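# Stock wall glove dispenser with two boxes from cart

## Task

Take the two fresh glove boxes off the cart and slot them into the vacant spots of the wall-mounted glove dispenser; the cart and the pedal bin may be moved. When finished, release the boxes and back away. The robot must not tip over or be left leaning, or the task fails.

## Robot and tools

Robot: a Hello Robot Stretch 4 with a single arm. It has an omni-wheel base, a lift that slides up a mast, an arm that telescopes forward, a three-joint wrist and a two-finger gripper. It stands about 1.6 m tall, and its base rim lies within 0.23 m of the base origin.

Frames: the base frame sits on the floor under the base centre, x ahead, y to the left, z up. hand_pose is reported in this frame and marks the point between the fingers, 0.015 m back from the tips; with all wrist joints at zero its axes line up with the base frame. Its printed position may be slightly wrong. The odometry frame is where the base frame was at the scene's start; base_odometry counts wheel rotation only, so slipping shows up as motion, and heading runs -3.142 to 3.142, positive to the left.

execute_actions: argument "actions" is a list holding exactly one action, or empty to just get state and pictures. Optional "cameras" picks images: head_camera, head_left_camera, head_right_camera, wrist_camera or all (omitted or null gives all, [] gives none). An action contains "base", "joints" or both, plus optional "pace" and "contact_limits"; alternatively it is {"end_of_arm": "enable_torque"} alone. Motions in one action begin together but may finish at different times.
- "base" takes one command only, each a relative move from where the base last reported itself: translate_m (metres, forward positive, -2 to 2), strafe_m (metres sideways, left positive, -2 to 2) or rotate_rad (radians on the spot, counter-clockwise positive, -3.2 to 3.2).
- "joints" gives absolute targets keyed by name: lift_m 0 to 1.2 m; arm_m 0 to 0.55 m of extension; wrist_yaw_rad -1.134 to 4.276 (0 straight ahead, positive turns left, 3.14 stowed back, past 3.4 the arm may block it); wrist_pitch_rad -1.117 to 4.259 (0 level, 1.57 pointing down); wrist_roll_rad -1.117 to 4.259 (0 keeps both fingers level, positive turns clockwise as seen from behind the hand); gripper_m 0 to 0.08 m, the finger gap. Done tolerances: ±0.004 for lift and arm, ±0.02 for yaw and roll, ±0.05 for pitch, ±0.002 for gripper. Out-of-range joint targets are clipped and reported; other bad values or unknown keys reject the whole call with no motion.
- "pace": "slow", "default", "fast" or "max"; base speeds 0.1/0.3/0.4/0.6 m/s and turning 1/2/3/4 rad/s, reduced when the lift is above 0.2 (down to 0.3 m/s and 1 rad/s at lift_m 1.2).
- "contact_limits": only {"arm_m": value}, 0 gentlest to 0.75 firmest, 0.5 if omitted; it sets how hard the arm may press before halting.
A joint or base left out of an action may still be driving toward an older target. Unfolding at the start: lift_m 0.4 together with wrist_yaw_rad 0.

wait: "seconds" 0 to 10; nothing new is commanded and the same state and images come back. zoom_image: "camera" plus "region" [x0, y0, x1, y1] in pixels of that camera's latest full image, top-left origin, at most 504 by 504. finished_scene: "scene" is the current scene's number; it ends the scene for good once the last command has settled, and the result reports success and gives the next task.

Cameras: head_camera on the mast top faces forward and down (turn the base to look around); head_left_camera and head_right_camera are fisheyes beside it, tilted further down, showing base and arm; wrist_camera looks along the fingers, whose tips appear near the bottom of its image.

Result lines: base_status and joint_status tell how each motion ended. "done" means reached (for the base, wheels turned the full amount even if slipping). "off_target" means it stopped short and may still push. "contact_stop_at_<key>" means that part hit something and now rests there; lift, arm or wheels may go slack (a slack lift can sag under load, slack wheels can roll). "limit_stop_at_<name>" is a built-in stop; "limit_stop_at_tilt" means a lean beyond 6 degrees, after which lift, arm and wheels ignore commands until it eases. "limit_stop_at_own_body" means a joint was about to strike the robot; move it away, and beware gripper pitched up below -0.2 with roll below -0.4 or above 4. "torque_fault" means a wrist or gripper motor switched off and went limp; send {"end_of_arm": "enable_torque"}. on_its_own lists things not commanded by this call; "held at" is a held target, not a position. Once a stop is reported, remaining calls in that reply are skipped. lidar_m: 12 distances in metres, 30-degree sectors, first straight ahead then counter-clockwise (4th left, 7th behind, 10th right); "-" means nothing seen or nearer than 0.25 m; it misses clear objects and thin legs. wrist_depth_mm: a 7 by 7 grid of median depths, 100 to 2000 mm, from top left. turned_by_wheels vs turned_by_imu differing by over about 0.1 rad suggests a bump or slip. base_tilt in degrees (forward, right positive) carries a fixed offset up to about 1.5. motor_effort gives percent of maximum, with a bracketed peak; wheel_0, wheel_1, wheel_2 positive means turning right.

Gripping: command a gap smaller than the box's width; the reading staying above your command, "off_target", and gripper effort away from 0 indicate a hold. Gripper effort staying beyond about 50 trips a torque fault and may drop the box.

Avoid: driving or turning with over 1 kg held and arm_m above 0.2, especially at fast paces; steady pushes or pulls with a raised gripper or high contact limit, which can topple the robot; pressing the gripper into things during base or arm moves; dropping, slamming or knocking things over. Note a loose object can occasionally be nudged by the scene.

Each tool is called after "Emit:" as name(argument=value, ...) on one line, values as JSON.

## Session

Emit:
execute_actions(actions=[])

Scene clock: 0.00 s.
base_odometry: x=+0.000 y=+0.000 heading=+0.000 (m, m, rad; odometry frame)
turned_by_wheels: +0.000 (rad since the last result)
turned_by_imu: +0.000 (rad since the last result)
base_tilt: forward=+0.1 right=+0.0 (deg)
lidar_m: 2.30 2.06 1.04 1.04 1.17 1.97 1.90 2.13 2.08 2.06 1.86 2.41
base_status: not commanded
joint_positions: lift_m=+0.279 arm_m=-0.001 wrist_yaw_rad=+3.091 wrist_pitch_rad=+0.002 wrist_roll_rad=+0.018 gripper_m=+0.040
joint_status: not commanded
motor_effort: lift_m=+21 arm_m=-1 wrist_yaw_rad=+0 wrist_pitch_rad=-9 wrist_roll_rad=-1 gripper_m=+0 wheel_0=+0 wheel_1=-1 wheel_2=+0 (%)
hand_pose: x=-0.0380 y=+0.0980 z=+0.4565 quat_wxyz=(+0.025, -0.001, +0.009, +1.000) (m; base frame)
wrist_depth_mm: - 148 - - - - - / - 147 - - - - - / - 123 172 - - - - / 107 139 211 - - - - / 144 - - - - - - / 1808 - 1983 - - 1921 - / 1160 1366 112 1281 138 1464 1308
pictures: head_camera, head_left_camera, head_right_camera, wrist_camera
Images, in order (width x height): head_camera 420x560, head_left_camera 420x672, head_right_camera 420x672, wrist_camera 616x392.

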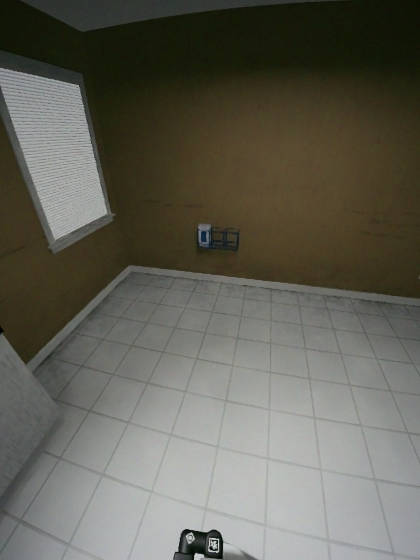

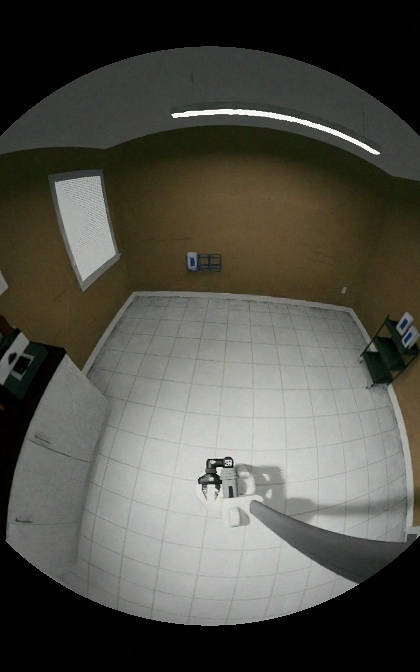

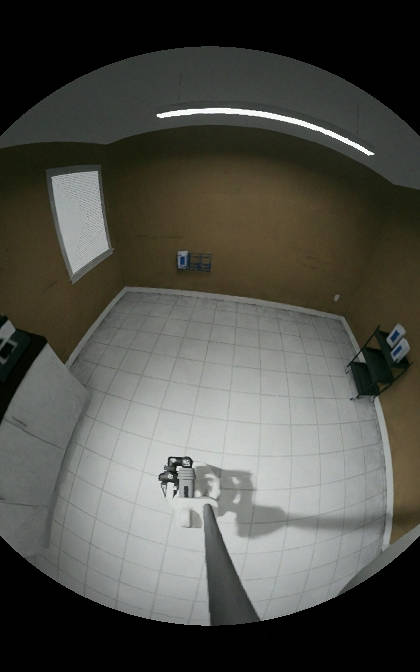

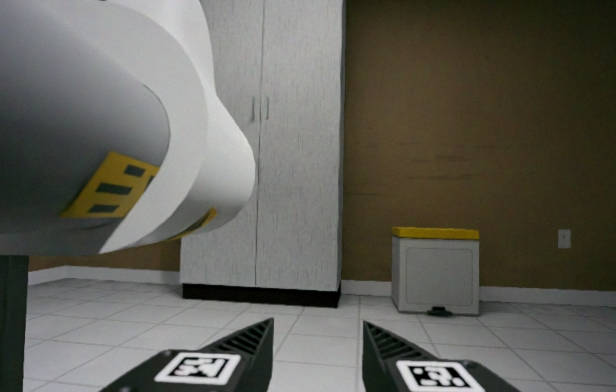

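Emit:
execute_actions(actions=[{"base":{"translate_m":1.1},"joints":{"wrist_yaw_rad":0,"lift_m":0.4,"gripper_m":0.08},"pace":"max"}], cameras=["head_camera"])

Emit:
execute_actions(actions=[{"base":{"rotate_rad":-1.81},"joints":{"wrist_pitch_rad":0.4,"lift_m":0.6},"pace":"fast"}], cameras=[])

Emit:
execute_actions(actions=[{"base":{"translate_m":0.7},"joints":{"lift_m":1.1},"pace":"max"}])

Scene clock: 12.80 s.
base_odometry: x=+1.100 y=+0.000 heading=+0.000 (m, m, rad; odometry frame)
turned_by_wheels: +0.000 (rad since the last result)
turned_by_imu: +0.000 (rad since the last result)
base_tilt: forward=+0.0 right=+0.1 (deg)
lidar_m: 1.19 1.43 1.48 1.30 1.03 1.49 3.00 2.77 1.84 1.82 1.61 1.31
base_status: done
joint_positions: lift_m=+0.400 arm_m=-0.001 wrist_yaw_rad=+0.001 wrist_pitch_rad=+0.002 wrist_roll_rad=+0.018 gripper_m=+0.080
joint_status: all done
motor_effort: lift_m=+21(27) arm_m=-1(1) wrist_yaw_rad=-2(10) wrist_pitch_rad=-9(10) wrist_roll_rad=-2(1) gripper_m=+1(1) wheel_0=+1(10) wheel_1=+3(10) wheel_2=+1(17) (%)
hand_pose: x=+0.3827 y=-0.0873 z=+0.5779 quat_wxyz=(+1.000, +0.009, +0.001, +0.000) (m; base frame)
wrist_depth_mm: 1336 1281 1229 1138 1098 1042 1008 / 1336 1229 1205 1182 1078 1042 991 / 1308 1255 1160 1160 1078 1060 991 / 1281 1281 1160 1118 1060 1008 991 / 1308 1205 1160 1118 1060 1008 946 / 1308 1229 1182 1078 1060 1008 976 / 1281 109 151 1098 1042 128 960
pictures: head_camera
Images, in order (width x height): head_camera 420x560.

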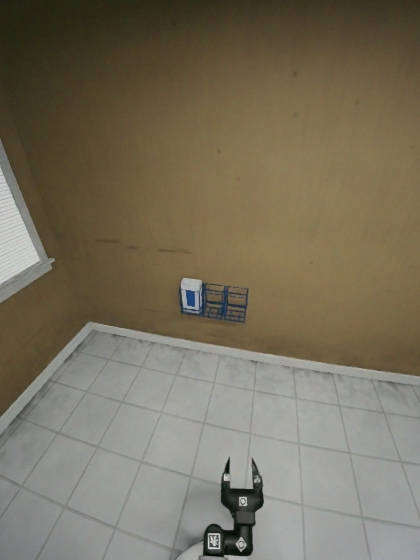

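Scene clock: 14.63 s.
base_odometry: x=+1.100 y=+0.000 heading=-1.809 (m, m, rad; odometry frame)
turned_by_wheels: -1.810 (rad since the last result)
turned_by_imu: -1.773 (rad since the last result)
base_tilt: forward=+0.0 right=+0.2 (deg)
lidar_m: 1.82 1.99 1.38 1.19 1.25 1.55 1.46 1.05 1.17 2.98 3.03 2.39
base_status: done
joint_positions: lift_m=+0.600 arm_m=-0.001 wrist_yaw_rad=+0.000 wrist_pitch_rad=+0.402 wrist_roll_rad=+0.018 gripper_m=+0.080
joint_status: all done
motor_effort: lift_m=+22(24) arm_m=-1(1) wrist_yaw_rad=-1(4) wrist_pitch_rad=-7(6) wrist_roll_rad=-2(2) gripper_m=+2(2) wheel_0=+3(9) wheel_1=+3(12) wheel_2=-1(11) (%)
hand_pose: x=+0.3657 y=-0.0874 z=+0.6948 quat_wxyz=(+0.980, +0.009, +0.200, -0.002) (m; base frame)
wrist_depth_mm: 1863 1863 1808 1921 1983 1921 1983 / 1983 1983 1863 1618 1921 1983 1983 / - - - - - - - / 1983 - - - - - - / 1708 1661 1661 1618 1756 1708 1708 / 1255 1308 1281 1255 1308 1308 1308 / 1078 109 150 1042 976 128 1098
pictures: none
No camera images: the call's "cameras" was empty. Leave "cameras" out to get every camera's image.

Scene clock: 17.57 s.
base_odometry: x=+0.935 y=-0.680 heading=-1.809 (m, m, rad; odometry frame)
turned_by_wheels: +0.001 (rad since the last result)
turned_by_imu: +0.000 (rad since the last result)
base_tilt: forward=-0.1 right=+0.0 (deg)
lidar_m: 1.12 1.17 1.44 1.32 1.36 1.69 2.16 1.65 2.11 2.93 2.34 1.62
base_status: done
joint_positions: lift_m=+1.100 arm_m=-0.001 wrist_yaw_rad=+0.000 wrist_pitch_rad=+0.403 wrist_roll_rad=+0.018 gripper_m=+0.080
joint_status: all done
motor_effort: lift_m=+21(24) arm_m=-1(1) wrist_yaw_rad=+0(2) wrist_pitch_rad=-9(9) wrist_roll_rad=+0(2) gripper_m=+2(3) wheel_0=+2(8) wheel_1=+4(10) wheel_2=+2(10) (%)
hand_pose: x=+0.3657 y=-0.0874 z=+1.1948 quat_wxyz=(+0.980, +0.009, +0.200, -0.002) (m; base frame)
wrist_depth_mm: 1205 1205 1205 1229 1229 1229 1255 / 1281 1281 1308 1308 1308 1308 1308 / 1366 1336 1336 1397 1366 1397 1430 / 1464 1464 1430 1397 1430 1464 1537 / 1537 1537 1308 1336 1499 1576 1576 / 1618 1618 1397 1499 1618 1708 1708 / 1661 109 150 1464 1576 128 1756
pictures: head_camera, head_left_camera, head_right_camera, wrist_camera
Images, in order (width x height): head_camera 420x560, head_left_camera 420x672, head_right_camera 420x672, wrist_camera 616x392.

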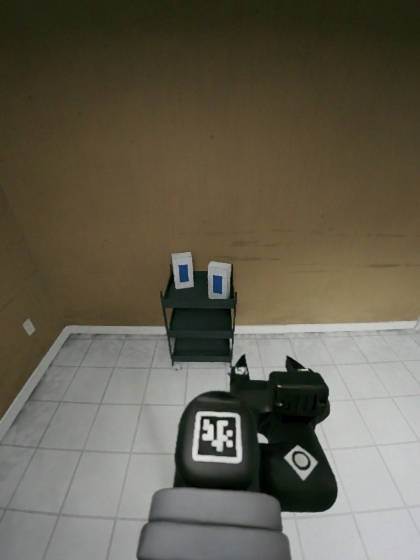

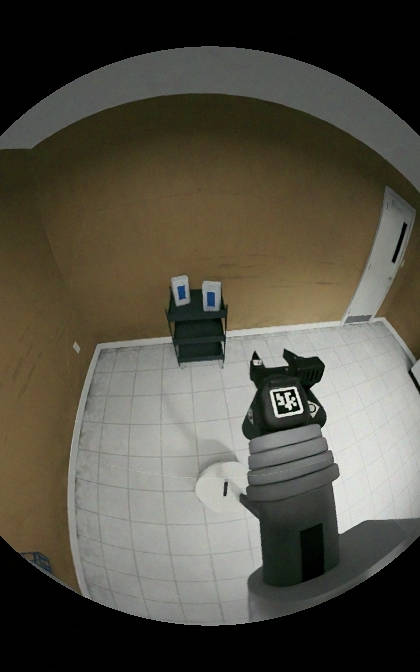

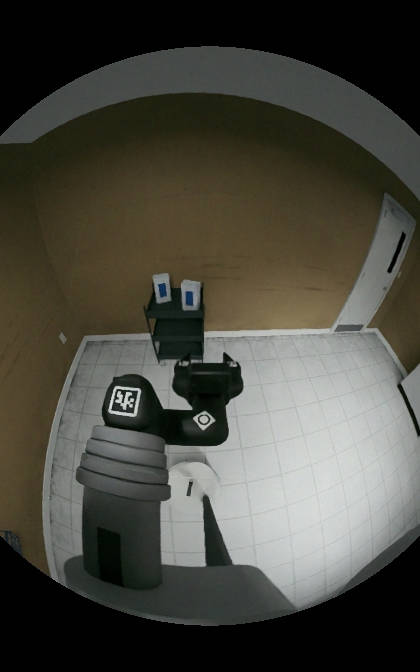

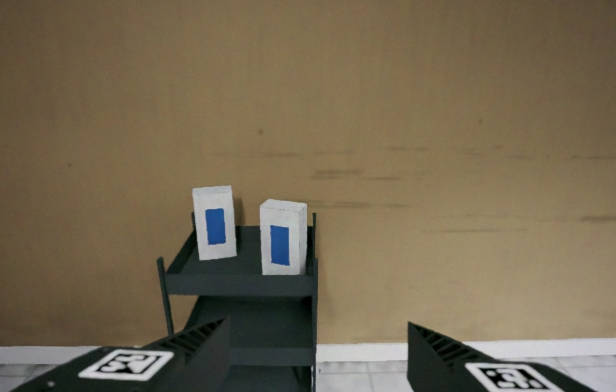

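Emit:
execute_actions(actions=[{"base":{"rotate_rad":0.05},"joints":{"wrist_pitch_rad":1.57,"wrist_roll_rad":1.6},"pace":"fast"}], cameras=[])

Emit:
execute_actions(actions=[{"base":{"translate_m":0.68},"joints":{"arm_m":0.33,"lift_m":1.15},"pace":"fast"}], cameras=["wrist_camera","head_right_camera"])

Scene clock: 24.20 s.
base_odometry: x=+0.935 y=-0.680 heading=-1.759 (m, m, rad; odometry frame)
turned_by_wheels: +0.049 (rad since the last result)
turned_by_imu: +0.048 (rad since the last result)
base_tilt: forward=+0.0 right=+0.0 (deg)
lidar_m: 1.11 1.61 1.40 1.33 1.39 1.92 2.18 1.63 2.19 2.93 2.24 1.63
base_status: done
joint_positions: lift_m=+1.100 arm_m=-0.001 wrist_yaw_rad=+0.000 wrist_pitch_rad=+1.569 wrist_roll_rad=+1.600 gripper_m=+0.080
joint_status: all done
motor_effort: lift_m=+21(21) arm_m=-1(1) wrist_yaw_rad=+0(1) wrist_pitch_rad=+1(8) wrist_roll_rad=-1(7) gripper_m=+1(2) wheel_0=-3(5) wheel_1=-4(7) wheel_2=-1(6) (%)
hand_pose: x=+0.1703 y=-0.0874 z=+1.0655 quat_wxyz=(+0.493, +0.508, +0.492, -0.507) (m; base frame)
wrist_depth_mm: 1308 1281 1281 1308 1281 1255 1255 / 1281 1255 1255 1281 1255 1255 1205 / 1281 1281 1255 1255 1229 1255 1205 / 1255 1229 1255 1229 1205 1229 1205 / 1255 1229 1255 1042 991 732 384 / 1229 1229 1255 1229 1008 1205 1205 / 1255 109 150 1229 1229 128 1205
pictures: none
No camera images: the call's "cameras" was empty. Leave "cameras" out to get every camera's image.

Scene clock: 27.73 s.
base_odometry: x=+0.808 y=-1.348 heading=-1.759 (m, m, rad; odometry frame)
turned_by_wheels: +0.000 (rad since the last result)
turned_by_imu: +0.000 (rad since the last result)
base_tilt: forward=+0.0 right=+0.1 (deg)
lidar_m: 0.42 0.47 1.24 1.36 1.40 1.92 2.33 2.33 3.04 2.95 1.26 0.45
base_status: done
joint_positions: lift_m=+1.150 arm_m=+0.329 wrist_yaw_rad=+0.000 wrist_pitch_rad=+1.570 wrist_roll_rad=+1.600 gripper_m=+0.080
joint_status: all done
motor_effort: lift_m=+22(26) arm_m=+6(7) wrist_yaw_rad=-1(0) wrist_pitch_rad=+0(1) wrist_roll_rad=-2(0) gripper_m=+1(1) wheel_0=+1(8) wheel_1=+3(10) wheel_2=+1(8) (%)
hand_pose: x=+0.5000 y=-0.0874 z=+1.1154 quat_wxyz=(+0.493, +0.507, +0.492, -0.507) (m; base frame)
wrist_depth_mm: 535 798 1336 1336 1336 1308 1308 / 525 788 1336 1336 1308 1308 1281 / 525 778 1308 1308 1336 1281 1281 / 525 741 1308 1308 1281 1229 1281 / 521 621 615 615 1281 1060 1060 / 525 603 364 603 1281 1025 1229 / 517 109 150 597 1229 128 1255
pictures: head_right_camera, wrist_camera
Images, in order (width x height): head_right_camera 420x672, wrist_camera 616x392.

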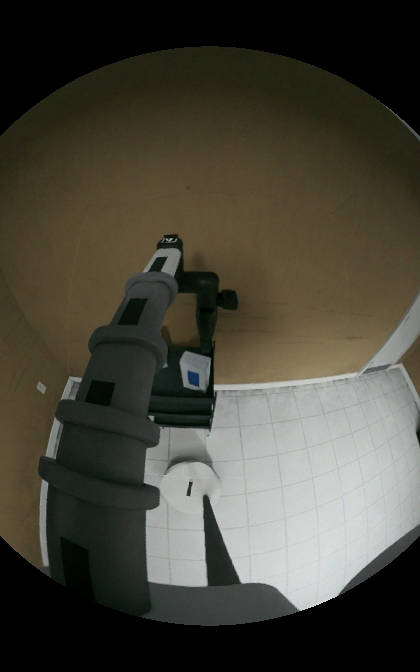

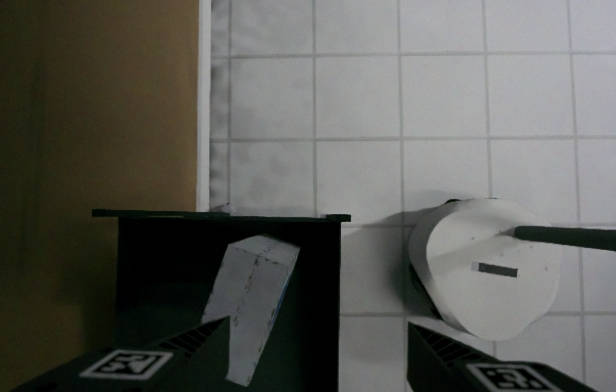

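Emit:
execute_actions(actions=[{"base":{"strafe_m":0.054},"joints":{"arm_m":0.403,"wrist_roll_rad":1.98,"lift_m":1.0}}], cameras=["wrist_camera","head_right_camera"])

Scene clock: 35.90 s.
base_odometry: x=+0.861 y=-1.358 heading=-1.759 (m, m, rad; odometry frame)
turned_by_wheels: +0.000 (rad since the last result)
turned_by_imu: +0.000 (rad since the last result)
base_tilt: forward=+0.1 right=+0.0 (deg)
lidar_m: 0.43 0.47 1.25 1.29 1.36 1.86 2.46 2.32 3.10 3.00 1.25 0.47
base_status: done
joint_positions: lift_m=+1.000 arm_m=+0.402 wrist_yaw_rad=+0.000 wrist_pitch_rad=+1.570 wrist_roll_rad=+1.980 gripper_m=+0.080
joint_status: all done
motor_effort: lift_m=+18(22) arm_m=+7(6) wrist_yaw_rad=-1(1) wrist_pitch_rad=-1(0) wrist_roll_rad=+0(2) gripper_m=+2(0) wheel_0=-1(11) wheel_1=+3(12) wheel_2=+0(1) (%)
hand_pose: x=+0.5730 y=-0.0874 z=+0.9657 quat_wxyz=(+0.388, +0.591, +0.388, -0.591) (m; base frame)
wrist_depth_mm: 699 1182 1182 1160 1138 1138 1138 / 609 1042 1182 1138 1182 1138 1138 / 559 878 1138 1160 1118 931 904 / 504 768 1118 217 455 917 904 / 455 462 459 216 449 1078 917 / 430 455 452 215 445 1118 1098 / 402 109 151 211 211 128 1078
pictures: head_right_camera, wrist_camera
Images, in order (width x height): head_right_camera 420x672, wrist_camera 616x392.

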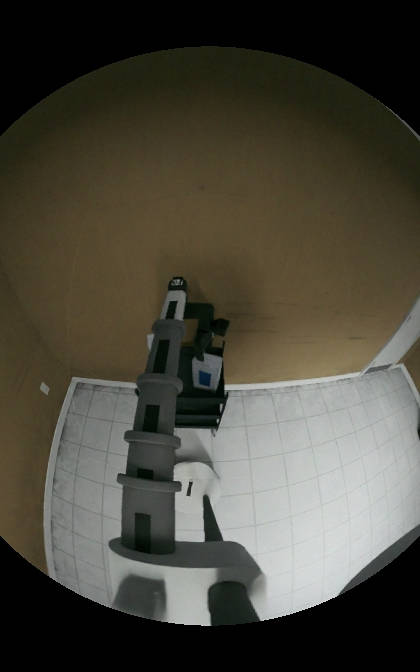

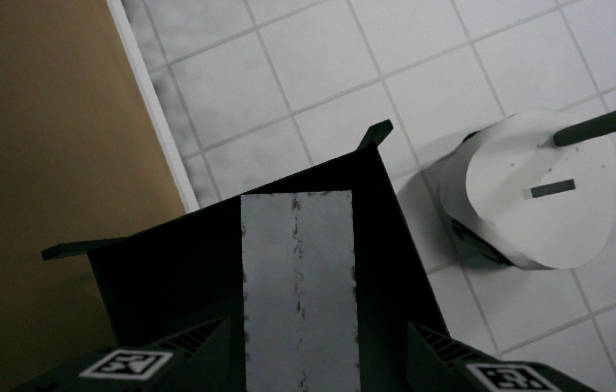

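Emit:
execute_actions(actions=[{"joints":{"arm_m":0.412,"wrist_roll_rad":1.95,"lift_m":0.96}}], cameras=[])

Emit:
execute_actions(actions=[{"joints":{"lift_m":0.927}}], cameras=["wrist_camera"])

Emit:
execute_actions(actions=[{"joints":{"gripper_m":0.045}}], cameras=[])

Emit:
execute_actions(actions=[{"joints":{"lift_m":1.0}}], cameras=["wrist_camera"])

Scene clock: 46.70 s.
base_odometry: x=+0.861 y=-1.358 heading=-1.759 (m, m, rad; odometry frame)
turned_by_wheels: +0.000 (rad since the last result)
turned_by_imu: +0.000 (rad since the last result)
base_tilt: forward=+0.1 right=+0.0 (deg)
lidar_m: 0.44 0.46 1.24 1.29 1.36 1.83 2.52 2.34 3.10 2.98 1.25 0.48
base_status: not commanded
joint_positions: lift_m=+0.960 arm_m=+0.411 wrist_yaw_rad=+0.000 wrist_pitch_rad=+1.570 wrist_roll_rad=+1.950 gripper_m=+0.080
joint_status: all done
motor_effort: lift_m=+18(19) arm_m=+7(8) wrist_yaw_rad=-2(1) wrist_pitch_rad=+0(0) wrist_roll_rad=-2(2) gripper_m=+2(1) wheel_0=-1(1) wheel_1=+3(4) wheel_2=+0(1) (%)
hand_pose: x=+0.5819 y=-0.0874 z=+0.9257 quat_wxyz=(+0.397, +0.586, +0.397, -0.585) (m; base frame)
wrist_depth_mm: 647 1078 1138 1138 1118 1138 1098 / 580 960 1138 1138 1098 1098 1098 / 530 831 1118 1118 1098 1098 866 / 480 715 421 177 413 854 866 / 418 421 415 176 407 1078 866 / 418 418 415 174 404 1060 1060 / 392 109 150 173 171 128 1060
pictures: none
No camera images: the call's "cameras" was empty. Leave "cameras" out to get every camera's image.

Scene clock: 47.63 s.
base_odometry: x=+0.861 y=-1.358 heading=-1.759 (m, m, rad; odometry frame)
turned_by_wheels: +0.000 (rad since the last result)
turned_by_imu: +0.000 (rad since the last result)
base_tilt: forward=+0.0 right=-0.1 (deg)
lidar_m: 0.44 0.48 1.23 1.30 1.36 1.86 2.51 2.33 3.10 3.01 1.24 0.46
base_status: not commanded
joint_positions: lift_m=+0.927 arm_m=+0.411 wrist_yaw_rad=+0.000 wrist_pitch_rad=+1.570 wrist_roll_rad=+1.950 gripper_m=+0.080
joint_status: all done
motor_effort: lift_m=+18(19) arm_m=+7(7) wrist_yaw_rad=-1(0) wrist_pitch_rad=+0(1) wrist_roll_rad=-3(2) gripper_m=+2(1) wheel_0=-1(1) wheel_1=+3(3) wheel_2=+0(0) (%)
hand_pose: x=+0.5819 y=-0.0874 z=+0.8927 quat_wxyz=(+0.397, +0.586, +0.397, -0.585) (m; base frame)
wrist_depth_mm: 640 1060 1078 1078 1078 1078 1060 / 574 960 1098 1098 1078 1098 1060 / 525 831 1098 1098 384 1060 842 / 484 676 349 144 143 842 831 / 357 384 382 142 142 991 820 / 384 382 150 141 140 1025 1042 / 382 109 140 140 140 128 1008
pictures: wrist_camera
Images, in order (width x height): wrist_camera 616x392.

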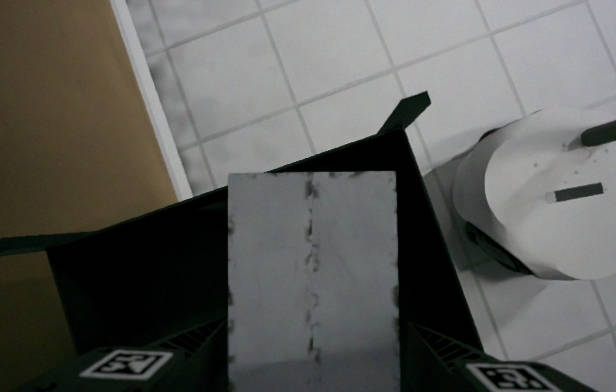

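Scene clock: 48.63 s.
base_odometry: x=+0.861 y=-1.358 heading=-1.759 (m, m, rad; odometry frame)
turned_by_wheels: +0.000 (rad since the last result)
turned_by_imu: +0.000 (rad since the last result)
base_tilt: forward=+0.1 right=+0.0 (deg)
lidar_m: 0.45 0.48 1.25 1.29 1.35 1.87 2.49 2.33 3.09 2.98 1.27 0.47
base_status: not commanded
joint_positions: lift_m=+0.927 arm_m=+0.411 wrist_yaw_rad=+0.000 wrist_pitch_rad=+1.570 wrist_roll_rad=+1.950 gripper_m=+0.058
joint_status: gripper_m off_target (ended at +0.058, target +0.045)
on_its_own: gripper_m is held at +0.054, not at your +0.045, by its contact guard: the fingers met something
motor_effort: lift_m=+18(18) arm_m=+7(7) wrist_yaw_rad=+0(0) wrist_pitch_rad=+0(0) wrist_roll_rad=-2(2) gripper_m=-28(24) wheel_0=-1(1) wheel_1=+3(3) wheel_2=+0(1) (%)
hand_pose: x=+0.5820 y=-0.0874 z=+0.8927 quat_wxyz=(+0.397, +0.586, +0.397, -0.585) (m; base frame)
wrist_depth_mm: 654 1060 1118 1098 1078 1060 1060 / 574 960 1078 1060 1060 1078 1078 / 525 831 1118 1060 384 1060 820 / 484 699 345 143 143 842 831 / 355 387 384 142 142 991 831 / 382 384 379 141 141 1042 1008 / 384 325 133 140 139 366 1025
pictures: none
No camera images: the call's "cameras" was empty. Leave "cameras" out to get every camera's image.

Scene clock: 49.90 s.
base_odometry: x=+0.861 y=-1.358 heading=-1.759 (m, m, rad; odometry frame)
turned_by_wheels: +0.000 (rad since the last result)
turned_by_imu: +0.000 (rad since the last result)
base_tilt: forward=+0.1 right=+0.2 (deg)
lidar_m: 0.45 0.46 1.26 1.29 1.34 1.85 2.46 2.33 3.12 2.99 1.27 0.46
base_status: not commanded
joint_positions: lift_m=+1.000 arm_m=+0.411 wrist_yaw_rad=+0.000 wrist_pitch_rad=+1.570 wrist_roll_rad=+1.950 gripper_m=+0.058
joint_status: all done
on_its_own: gripper_m is held at +0.054, not at your +0.045, by its contact guard: the fingers met something
motor_effort: lift_m=+25(26) arm_m=+6(6) wrist_yaw_rad=-1(0) wrist_pitch_rad=+0(1) wrist_roll_rad=-2(2) gripper_m=-29(28) wheel_0=-1(1) wheel_1=+3(3) wheel_2=+0(1) (%)
hand_pose: x=+0.5820 y=-0.0874 z=+0.9652 quat_wxyz=(+0.397, +0.586, +0.397, -0.585) (m; base frame)
wrist_depth_mm: 640 1098 1205 1160 1138 1160 1118 / 569 976 1160 1182 1160 1138 1138 / 525 820 1138 1160 1138 1060 891 / 488 723 455 148 148 917 891 / 439 459 459 146 146 1025 891 / 418 452 452 143 144 1138 1098 / 397 397 133 141 138 1098 1078
pictures: wrist_camera
Images, in order (width x height): wrist_camera 616x392.

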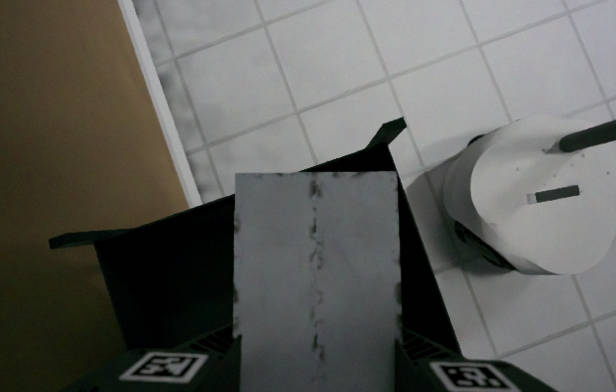

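Emit:
execute_actions(actions=[{"base":{"translate_m":-1.58},"joints":{"arm_m":0.2,"lift_m":1.03,"wrist_roll_rad":1.61}}], cameras=[])

Emit:
execute_actions(actions=[{"base":{"rotate_rad":1.6}}], cameras=["head_left_camera"])

Emit:
execute_actions(actions=[{"base":{"translate_m":0.55}}], cameras=["wrist_camera","head_right_camera"])

Scene clock: 70.67 s.
base_odometry: x=+1.157 y=+0.194 heading=-1.759 (m, m, rad; odometry frame)
turned_by_wheels: +0.000 (rad since the last result)
turned_by_imu: +0.000 (rad since the last result)
base_tilt: forward=+0.1 right=+0.0 (deg)
lidar_m: 0.31 1.85 1.32 1.16 1.30 1.32 1.28 0.91 0.92 3.02 3.11 0.36
base_status: done
joint_positions: lift_m=+1.030 arm_m=+0.201 wrist_yaw_rad=+0.000 wrist_pitch_rad=+1.570 wrist_roll_rad=+1.610 gripper_m=+0.058
joint_status: all done
on_its_own: gripper_m is held at +0.054, not at your +0.045, by its contact guard: the fingers met something
motor_effort: lift_m=+25(27) arm_m=-6(9) wrist_yaw_rad=-2(1) wrist_pitch_rad=-1(3) wrist_roll_rad=-2(4) gripper_m=-28(29) wheel_0=-2(8) wheel_1=-5(7) wheel_2=+1(10) (%)
hand_pose: x=+0.3722 y=-0.0874 z=+0.9952 quat_wxyz=(+0.490, +0.510, +0.490, -0.510) (m; base frame)
wrist_depth_mm: 1229 1182 1229 1229 1182 1182 1182 / 1205 1205 1205 1229 1160 1205 1182 / 1182 1182 1205 1205 1160 1182 1138 / 1205 1160 1182 147 146 1118 1138 / 1182 1182 1160 144 145 946 831 / 1160 1160 1138 143 143 904 1138 / 1160 1160 133 140 138 946 1118
pictures: none
No camera images: the call's "cameras" was empty. Leave "cameras" out to get every camera's image.

Scene clock: 73.00 s.
base_odometry: x=+1.157 y=+0.194 heading=-0.160 (m, m, rad; odometry frame)
turned_by_wheels: +1.600 (rad since the last result)
turned_by_imu: +1.567 (rad since the last result)
base_tilt: forward=+0.1 right=+0.1 (deg)
lidar_m: 0.32 1.35 1.30 1.27 0.87 0.93 3.04 3.12 2.55 2.00 1.82 0.32
base_status: done
joint_positions: lift_m=+1.030 arm_m=+0.201 wrist_yaw_rad=+0.000 wrist_pitch_rad=+1.569 wrist_roll_rad=+1.610 gripper_m=+0.058
joint_status: not commanded
on_its_own: gripper_m is held at +0.054, not at your +0.045, by its contact guard: the fingers met something
motor_effort: lift_m=+25(25) arm_m=-6(6) wrist_yaw_rad=+0(2) wrist_pitch_rad=+1(1) wrist_roll_rad=-3(3) gripper_m=-28(27) wheel_0=-2(9) wheel_1=-3(10) wheel_2=-2(7) (%)
hand_pose: x=+0.3723 y=-0.0874 z=+0.9952 quat_wxyz=(+0.490, +0.510, +0.490, -0.509) (m; base frame)
wrist_depth_mm: 1229 1205 1205 1205 1182 1182 1182 / 1205 1205 1160 1182 1182 1182 1182 / 1182 1182 1160 1182 1182 1160 1138 / 1205 1205 1160 145 145 1160 1160 / 1182 1182 1182 144 144 931 831 / 1160 1138 1182 142 142 917 1138 / 1160 1182 133 140 139 917 1160
pictures: head_left_camera
Images, in order (width x height): head_left_camera 420x672.

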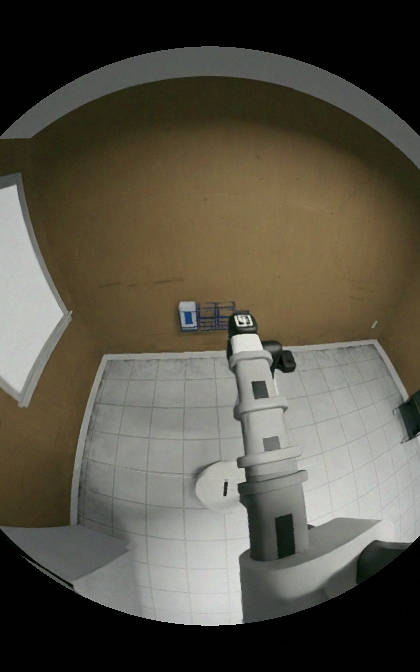

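Scene clock: 76.33 s.
base_odometry: x=+1.700 y=+0.107 heading=-0.159 (m, m, rad; odometry frame)
turned_by_wheels: +0.001 (rad since the last result)
turned_by_imu: +0.000 (rad since the last result)
base_tilt: forward=+0.0 right=+0.1 (deg)
lidar_m: 0.33 0.65 1.08 1.24 1.33 1.30 2.86 3.45 2.11 2.07 1.05 0.32
base_status: done
joint_positions: lift_m=+1.030 arm_m=+0.201 wrist_yaw_rad=+0.000 wrist_pitch_rad=+1.570 wrist_roll_rad=+1.610 gripper_m=+0.058
joint_status: not commanded
on_its_own: gripper_m is held at +0.054, not at your +0.045, by its contact guard: the fingers met something
motor_effort: lift_m=+25(25) arm_m=-6(6) wrist_yaw_rad=+0(0) wrist_pitch_rad=+0(1) wrist_roll_rad=-1(2) gripper_m=-27(28) wheel_0=+3(6) wheel_1=+5(11) wheel_2=-1(12) (%)
hand_pose: x=+0.3722 y=-0.0874 z=+0.9952 quat_wxyz=(+0.490, +0.510, +0.490, -0.510) (m; base frame)
wrist_depth_mm: 500 741 1205 1205 1205 1182 1182 / 504 750 1182 1182 1182 1182 1160 / 504 750 1205 1182 1182 1182 1160 / 504 707 1118 146 147 1160 1160 / 504 741 1098 144 145 917 820 / 480 615 1098 142 143 931 1138 / 492 442 133 140 139 931 1118
pictures: head_right_camera, wrist_camera
Images, in order (width x height): head_right_camera 420x672, wrist_camera 616x392.

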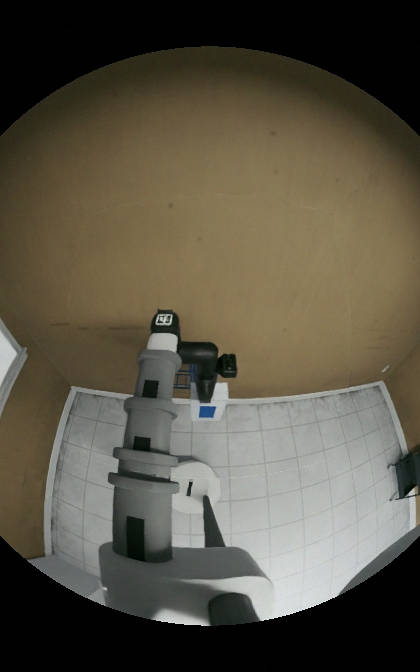

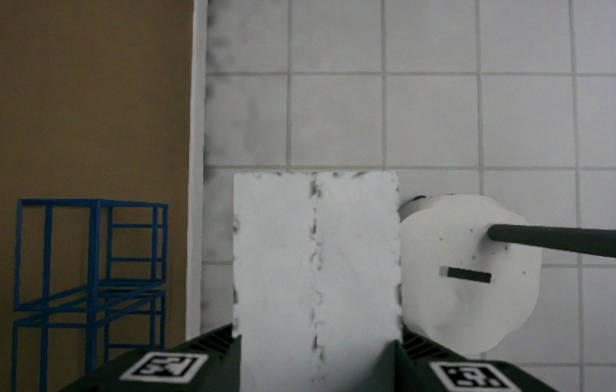

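Emit:
execute_actions(actions=[{"joints":{"wrist_roll_rad":1.63,"wrist_pitch_rad":1.52,"arm_m":0.395}}], cameras=["wrist_camera"])

Emit:
execute_actions(actions=[{"joints":{"arm_m":0.495,"lift_m":0.98,"wrist_pitch_rad":1.51},"contact_limits":{"arm_m":0.15},"pace":"slow"}], cameras=["wrist_camera","head_right_camera"])

Emit:
zoom_image(camera="head_right_camera", region=[140,300,280,410])

Scene clock: 88.60 s.
base_odometry: x=+1.700 y=+0.107 heading=-0.159 (m, m, rad; odometry frame)
turned_by_wheels: +0.000 (rad since the last result)
turned_by_imu: +0.000 (rad since the last result)
base_tilt: forward=+0.0 right=+0.1 (deg)
lidar_m: 0.53 0.65 1.07 1.23 1.33 1.33 2.84 3.46 2.14 2.08 1.04 0.57
base_status: not commanded
joint_positions: lift_m=+1.030 arm_m=+0.394 wrist_yaw_rad=+0.000 wrist_pitch_rad=+1.520 wrist_roll_rad=+1.630 gripper_m=+0.058
joint_status: all done
on_its_own: gripper_m is held at +0.054, not at your +0.045, by its contact guard: the fingers met something
motor_effort: lift_m=+25(25) arm_m=+6(7) wrist_yaw_rad=-3(1) wrist_pitch_rad=-1(13) wrist_roll_rad=-1(1) gripper_m=-28(26) wheel_0=+3(3) wheel_1=+5(4) wheel_2=-1(1) (%)
hand_pose: x=+0.5755 y=-0.0874 z=+0.9955 quat_wxyz=(+0.497, +0.527, +0.473, -0.501) (m; base frame)
wrist_depth_mm: 228 332 591 1182 1182 1138 1138 / 229 329 591 1182 1160 1160 1138 / 227 330 585 1182 1138 1118 1118 / 227 329 477 147 147 1118 904 / 225 327 480 145 145 931 891 / 225 324 459 143 143 1078 891 / 224 272 133 140 139 1098 1078
pictures: wrist_camera
Images, in order (width x height): wrist_camera 616x392.

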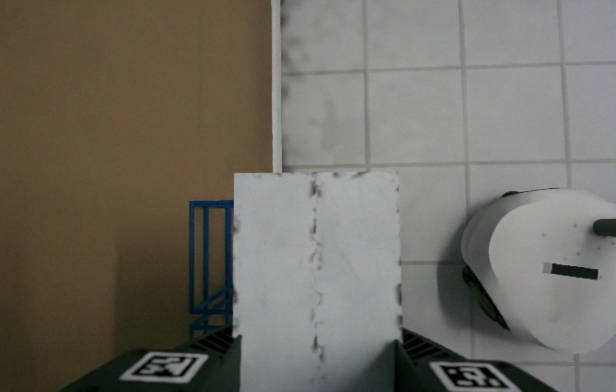

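Scene clock: 90.87 s.
base_odometry: x=+1.700 y=+0.107 heading=-0.159 (m, m, rad; odometry frame)
turned_by_wheels: +0.000 (rad since the last result)
turned_by_imu: +0.000 (rad since the last result)
base_tilt: forward=+0.1 right=+0.1 (deg)
lidar_m: 0.62 0.66 1.07 1.24 1.35 1.32 2.82 3.45 2.11 2.06 1.01 0.77
base_status: not commanded
joint_positions: lift_m=+0.980 arm_m=+0.494 wrist_yaw_rad=+0.000 wrist_pitch_rad=+1.511 wrist_roll_rad=+1.630 gripper_m=+0.058
joint_status: all done
on_its_own: gripper_m is held at +0.054, not at your +0.045, by its contact guard: the fingers met something
motor_effort: lift_m=+20(24) arm_m=+7(7) wrist_yaw_rad=-1(1) wrist_pitch_rad=-3(5) wrist_roll_rad=-1(0) gripper_m=-26(27) wheel_0=+3(3) wheel_1=+4(5) wheel_2=-1(1) (%)
contact_limits: arm_m 0.15
hand_pose: x=+0.6775 y=-0.0874 z=+0.9459 quat_wxyz=(+0.499, +0.530, +0.470, -0.499) (m; base frame)
wrist_depth_mm: 110 144 255 1042 1098 1098 1078 / 109 143 252 1042 1118 1098 1078 / 109 143 252 1008 1118 1078 1078 / 109 143 206 146 147 1078 960 / 108 142 204 145 145 1060 831 / 108 141 202 142 143 1060 842 / 107 118 133 141 139 1042 1025
pictures: head_right_camera, wrist_camera
Images, in order (width x height): head_right_camera 420x672, wrist_camera 616x392.

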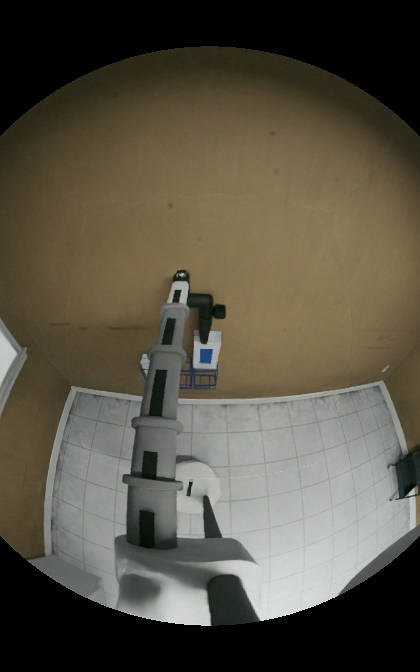

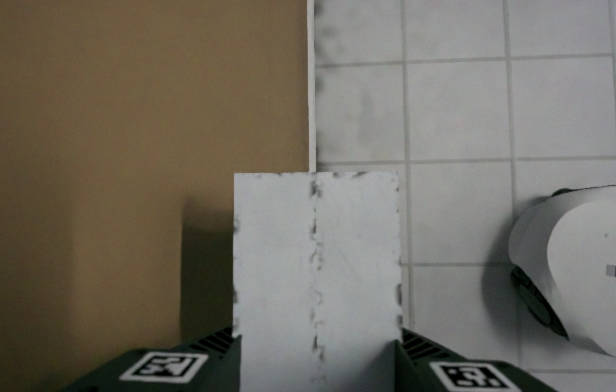

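Region (140, 300, 280, 410) of head_right_camera's 420x672 image, scaled by 3.600, with more detail than that image has; it fills the top 396 rows of this view, and the rest is white.

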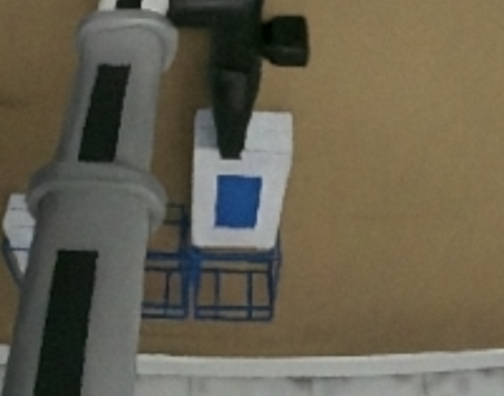

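Looks aligned.

Emit:
execute_actions(actions=[{"joints":{"lift_m":0.92},"pace":"slow"}], cameras=["head_right_camera"])

Emit:
zoom_image(camera="head_right_camera", region=[140,300,280,410])

Scene clock: 99.77 s.
base_odometry: x=+1.700 y=+0.107 heading=-0.159 (m, m, rad; odometry frame)
turned_by_wheels: +0.000 (rad since the last result)
turned_by_imu: +0.000 (rad since the last result)
base_tilt: forward=-0.1 right=+0.0 (deg)
lidar_m: 0.62 0.68 1.07 1.23 1.31 1.27 2.82 3.46 2.10 2.06 1.03 0.77
base_status: not commanded
joint_positions: lift_m=+0.920 arm_m=+0.494 wrist_yaw_rad=+0.000 wrist_pitch_rad=+1.511 wrist_roll_rad=+1.630 gripper_m=+0.058
joint_status: all done
on_its_own: gripper_m is held at +0.054, not at your +0.045, by its contact guard: the fingers met something
motor_effort: lift_m=+20(21) arm_m=+7(7) wrist_yaw_rad=+0(0) wrist_pitch_rad=-3(2) wrist_roll_rad=+0(0) gripper_m=-26(28) wheel_0=+3(2) wheel_1=+4(5) wheel_2=-1(0) (%)
hand_pose: x=+0.6775 y=-0.0874 z=+0.8860 quat_wxyz=(+0.499, +0.530, +0.470, -0.499) (m; base frame)
wrist_depth_mm: 110 144 254 991 1060 1042 1025 / 110 143 253 960 1060 1008 1008 / 109 143 251 960 1060 1025 991 / 109 142 206 146 145 1025 991 / 108 142 204 144 144 1008 788 / 108 141 202 142 142 991 798 / 107 118 133 140 138 991 976
pictures: head_right_camera
Images, in order (width x height): head_right_camera 420x672.

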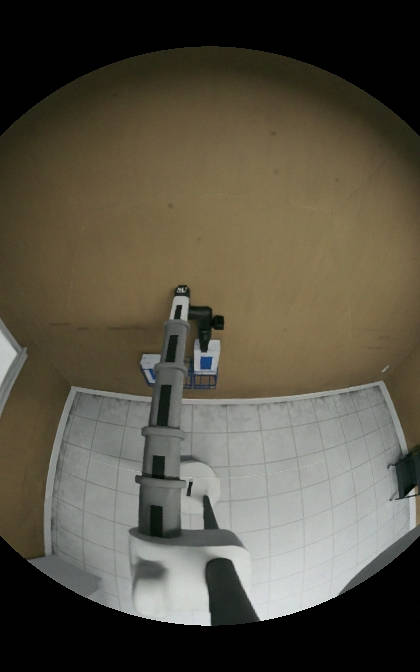

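Region (140, 300, 280, 410) of head_right_camera's 420x672 image, scaled by 3.600, with more detail than that image has; it fills the top 396 rows of this view, and the rest is white.

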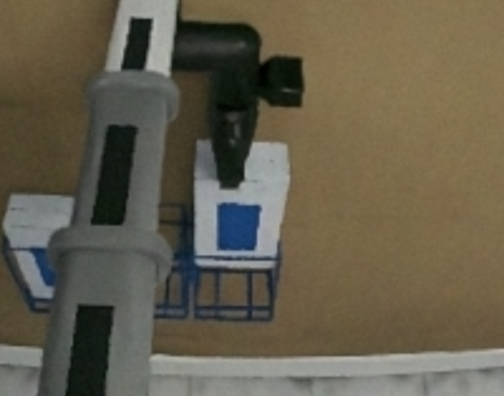

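Emit:
execute_actions(actions=[{"base":{"strafe_m":0.008},"joints":{"lift_m":0.772},"pace":"slow"}], cameras=["wrist_camera"])

Emit:
execute_actions(actions=[{"joints":{"gripper_m":0.068}}], cameras=[])

Emit:
execute_actions(actions=[{"joints":{"lift_m":0.83}}], cameras=["wrist_camera"])

Emit:
execute_actions(actions=[{"base":{"translate_m":-0.33},"joints":{"arm_m":0.1,"gripper_m":0.08,"wrist_pitch_rad":1.57,"wrist_roll_rad":1.45},"pace":"fast"}], cameras=[])

Emit:
execute_actions(actions=[{"base":{"rotate_rad":-1.6},"pace":"fast"}], cameras=["head_camera"])

Emit:
execute_actions(actions=[{"base":{"translate_m":1.58},"joints":{"arm_m":0.45,"lift_m":1.1},"pace":"fast"}], cameras=["head_right_camera","wrist_camera"])

Scene clock: 116.47 s.
base_odometry: x=+1.701 y=+0.114 heading=-0.159 (m, m, rad; odometry frame)
turned_by_wheels: +0.000 (rad since the last result)
turned_by_imu: +0.000 (rad since the last result)
base_tilt: forward=+0.0 right=+0.1 (deg)
lidar_m: 0.62 0.67 1.07 1.23 1.32 1.30 2.80 3.46 2.14 2.07 1.05 0.67
base_status: done
joint_positions: lift_m=+0.772 arm_m=+0.494 wrist_yaw_rad=+0.000 wrist_pitch_rad=+1.511 wrist_roll_rad=+1.630 gripper_m=+0.058
joint_status: all done
on_its_own: gripper_m is held at +0.054, not at your +0.045, by its contact guard: the fingers met something
motor_effort: lift_m=+19(21) arm_m=+6(7) wrist_yaw_rad=+0(0) wrist_pitch_rad=-3(3) wrist_roll_rad=-1(0) gripper_m=-28(27) wheel_0=-4(7) wheel_1=+4(11) wheel_2=+0(0) (%)
hand_pose: x=+0.6775 y=-0.0874 z=+0.7380 quat_wxyz=(+0.499, +0.530, +0.470, -0.499) (m; base frame)
wrist_depth_mm: 110 144 255 891 917 891 878 / 109 144 253 866 917 891 878 / 109 143 252 699 904 866 854 / 109 143 190 143 143 866 854 / 108 142 187 142 142 866 798 / 108 141 186 141 141 866 788 / 107 118 133 140 138 831 831
pictures: wrist_camera
Images, in order (width x height): wrist_camera 616x392.

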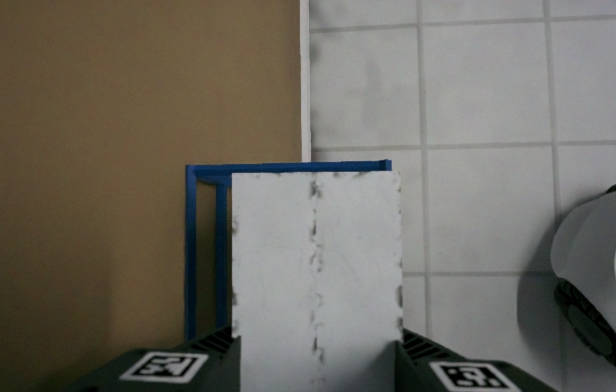

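Scene clock: 117.17 s.
base_odometry: x=+1.701 y=+0.114 heading=-0.159 (m, m, rad; odometry frame)
turned_by_wheels: +0.000 (rad since the last result)
turned_by_imu: +0.000 (rad since the last result)
base_tilt: forward=+0.0 right=+0.1 (deg)
lidar_m: 0.61 0.66 1.04 1.22 1.30 1.31 2.82 3.47 2.12 2.06 1.06 0.67
base_status: not commanded
joint_positions: lift_m=+0.772 arm_m=+0.494 wrist_yaw_rad=+0.000 wrist_pitch_rad=+1.510 wrist_roll_rad=+1.630 gripper_m=+0.068
joint_status: all done
motor_effort: lift_m=+20(20) arm_m=+6(7) wrist_yaw_rad=-1(1) wrist_pitch_rad=-1(3) wrist_roll_rad=-2(1) gripper_m=+2(28) wheel_0=-4(4) wheel_1=+5(4) wheel_2=+0(0) (%)
hand_pose: x=+0.6776 y=-0.0874 z=+0.7380 quat_wxyz=(+0.500, +0.530, +0.470, -0.499) (m; base frame)
wrist_depth_mm: 109 143 251 866 904 904 878 / 109 142 252 842 917 878 854 / 109 143 250 683 891 866 854 / 108 142 193 151 891 866 854 / 108 140 193 150 866 866 788 / 107 140 185 148 182 866 788 / 107 110 136 148 146 854 831
pictures: none
No camera images: the call's "cameras" was empty. Leave "cameras" out to get every camera's image.

Scene clock: 118.33 s.
base_odometry: x=+1.701 y=+0.114 heading=-0.159 (m, m, rad; odometry frame)
turned_by_wheels: +0.000 (rad since the last result)
turned_by_imu: +0.000 (rad since the last result)
base_tilt: forward=+0.1 right=+0.1 (deg)
lidar_m: 0.61 0.67 1.07 1.24 1.33 1.32 2.79 3.46 2.11 2.08 1.01 0.76
base_status: not commanded
joint_positions: lift_m=+0.830 arm_m=+0.494 wrist_yaw_rad=+0.000 wrist_pitch_rad=+1.510 wrist_roll_rad=+1.630 gripper_m=+0.068
joint_status: all done
motor_effort: lift_m=+23(23) arm_m=+6(7) wrist_yaw_rad=+0(1) wrist_pitch_rad=-1(1) wrist_roll_rad=-2(0) gripper_m=+3(1) wheel_0=-4(4) wheel_1=+5(4) wheel_2=+0(0) (%)
hand_pose: x=+0.6776 y=-0.0874 z=+0.7957 quat_wxyz=(+0.500, +0.530, +0.470, -0.499) (m; base frame)
wrist_depth_mm: 109 143 253 891 960 946 931 / 109 143 251 878 960 931 931 / 108 143 249 878 946 931 931 / 108 142 214 210 946 931 904 / 108 141 211 208 946 931 768 / 107 140 209 208 931 904 798 / 107 111 136 205 159 904 891
pictures: wrist_camera
Images, in order (width x height): wrist_camera 616x392.

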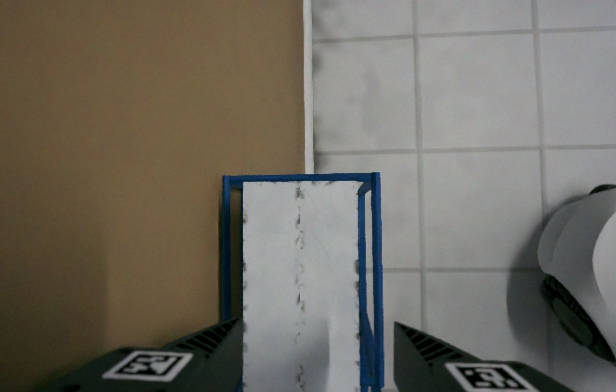

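Scene clock: 120.57 s.
base_odometry: x=+1.375 y=+0.167 heading=-0.159 (m, m, rad; odometry frame)
turned_by_wheels: +0.000 (rad since the last result)
turned_by_imu: +0.000 (rad since the last result)
base_tilt: forward=-0.1 right=+0.1 (deg)
lidar_m: 0.95 1.00 1.29 1.24 1.11 1.03 3.29 3.38 2.57 2.04 1.48 1.10
base_status: done
joint_positions: lift_m=+0.830 arm_m=+0.101 wrist_yaw_rad=+0.000 wrist_pitch_rad=+1.570 wrist_roll_rad=+1.450 gripper_m=+0.080
joint_status: all done
motor_effort: lift_m=+22(23) arm_m=-6(8) wrist_yaw_rad=+1(2) wrist_pitch_rad=-2(6) wrist_roll_rad=-1(6) gripper_m=+2(4) wheel_0=-1(7) wheel_1=-3(9) wheel_2=+0(13) (%)
hand_pose: x=+0.2721 y=-0.0874 z=+0.7954 quat_wxyz=(+0.529, +0.469, +0.529, -0.469) (m; base frame)
wrist_depth_mm: 960 1008 1008 991 991 976 960 / 976 976 991 991 976 976 960 / 1008 991 976 960 976 946 960 / 991 976 976 960 946 960 946 / 960 960 960 960 732 741 946 / 976 960 946 946 723 715 715 / 960 109 150 960 723 128 917
pictures: none
No camera images: the call's "cameras" was empty. Leave "cameras" out to get every camera's image.

Scene clock: 122.60 s.
base_odometry: x=+1.375 y=+0.167 heading=-1.759 (m, m, rad; odometry frame)
turned_by_wheels: -1.599 (rad since the last result)
turned_by_imu: -1.567 (rad since the last result)
base_tilt: forward=+0.0 right=+0.0 (deg)
lidar_m: 2.04 1.54 1.11 0.95 1.02 1.28 1.26 1.15 1.05 2.41 3.33 2.56
base_status: done
joint_positions: lift_m=+0.830 arm_m=+0.101 wrist_yaw_rad=+0.000 wrist_pitch_rad=+1.570 wrist_roll_rad=+1.450 gripper_m=+0.080
joint_status: not commanded
motor_effort: lift_m=+22(22) arm_m=-6(7) wrist_yaw_rad=-1(1) wrist_pitch_rad=-1(2) wrist_roll_rad=-1(2) gripper_m=+2(2) wheel_0=+3(8) wheel_1=+3(12) wheel_2=+1(8) (%)
hand_pose: x=+0.2721 y=-0.0874 z=+0.7954 quat_wxyz=(+0.529, +0.469, +0.529, -0.469) (m; base frame)
wrist_depth_mm: 1008 976 1008 1008 976 976 976 / 1008 1008 991 976 976 976 960 / 991 991 991 960 946 960 946 / 976 991 960 946 946 946 946 / 976 976 960 946 741 732 946 / 976 976 976 946 732 715 723 / 991 109 150 931 723 128 904
pictures: head_camera
Images, in order (width x height): head_camera 420x560.

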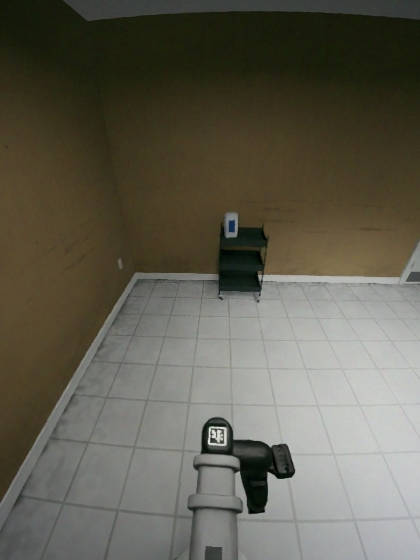

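Scene clock: 128.00 s.
base_odometry: x=+1.080 y=-1.385 heading=-1.758 (m, m, rad; odometry frame)
turned_by_wheels: +0.001 (rad since the last result)
turned_by_imu: +0.000 (rad since the last result)
base_tilt: forward=+0.1 right=-0.1 (deg)
lidar_m: 0.44 0.93 1.13 1.07 1.12 1.55 2.87 2.37 3.12 3.22 1.27 0.46
base_status: done
joint_positions: lift_m=+1.100 arm_m=+0.449 wrist_yaw_rad=+0.000 wrist_pitch_rad=+1.570 wrist_roll_rad=+1.450 gripper_m=+0.080
joint_status: all done
motor_effort: lift_m=+23(25) arm_m=+6(8) wrist_yaw_rad=-1(1) wrist_pitch_rad=+0(1) wrist_roll_rad=-2(1) gripper_m=+2(2) wheel_0=+1(8) wheel_1=+4(9) wheel_2=+1(10) (%)
hand_pose: x=+0.6200 y=-0.0874 z=+1.0654 quat_wxyz=(+0.530, +0.469, +0.529, -0.469) (m; base frame)
wrist_depth_mm: 338 477 574 569 569 1255 1229 / 347 504 569 569 559 1255 1255 / 355 517 569 569 564 1229 1205 / 366 512 539 559 554 1205 1205 / 375 517 317 554 559 1008 991 / 387 517 315 554 549 991 991 / 394 109 151 1205 512 128 991
pictures: head_right_camera, wrist_camera
Images, in order (width x height): head_right_camera 420x672, wrist_camera 616x392.

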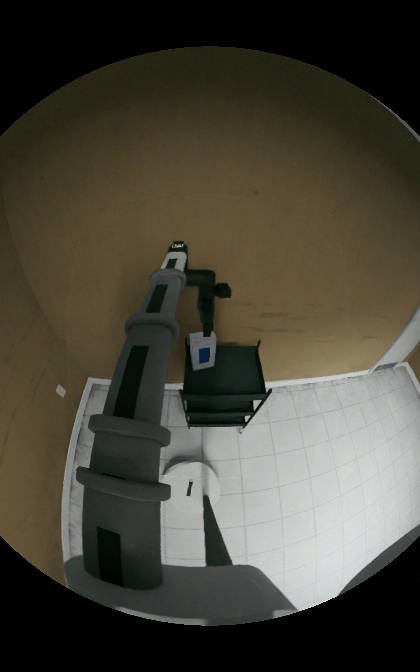

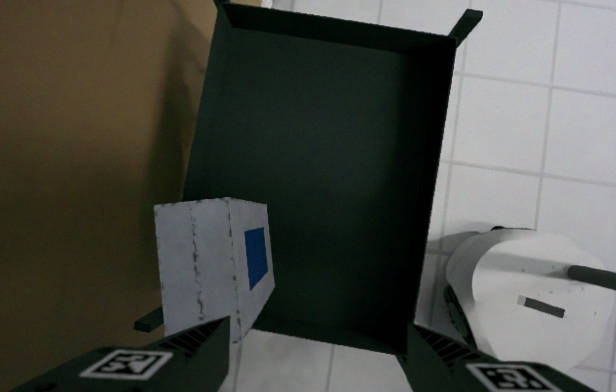

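Emit:
execute_actions(actions=[{"base":{"strafe_m":0.022},"joints":{"arm_m":0.544,"wrist_roll_rad":1.38,"lift_m":1.0}}], cameras=["wrist_camera"])

Scene clock: 134.23 s.
base_odometry: x=+1.102 y=-1.389 heading=-1.758 (m, m, rad; odometry frame)
turned_by_wheels: +0.000 (rad since the last result)
turned_by_imu: +0.000 (rad since the last result)
base_tilt: forward=+0.1 right=+0.0 (deg)
lidar_m: 0.45 0.91 1.09 1.05 1.10 1.51 2.86 2.40 3.16 3.21 1.29 0.49
base_status: done
joint_positions: lift_m=+1.000 arm_m=+0.543 wrist_yaw_rad=+0.000 wrist_pitch_rad=+1.570 wrist_roll_rad=+1.380 gripper_m=+0.080
joint_status: all done
motor_effort: lift_m=+18(22) arm_m=+7(8) wrist_yaw_rad=-1(2) wrist_pitch_rad=+0(0) wrist_roll_rad=-2(7) gripper_m=+2(1) wheel_0=+0(8) wheel_1=+1(11) wheel_2=+0(2) (%)
hand_pose: x=+0.7139 y=-0.0874 z=+0.9657 quat_wxyz=(+0.546, +0.450, +0.545, -0.450) (m; base frame)
wrist_depth_mm: 211 290 480 469 466 462 427 / 216 306 525 469 462 459 459 / 225 325 535 462 459 455 449 / 236 347 525 216 455 452 1118 / 246 370 512 213 452 449 904 / 258 402 455 213 445 445 891 / 265 109 150 212 211 128 878
pictures: wrist_camera
Images, in order (width x height): wrist_camera 616x392.

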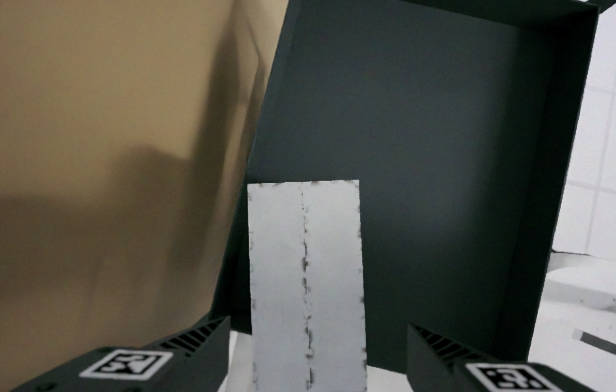

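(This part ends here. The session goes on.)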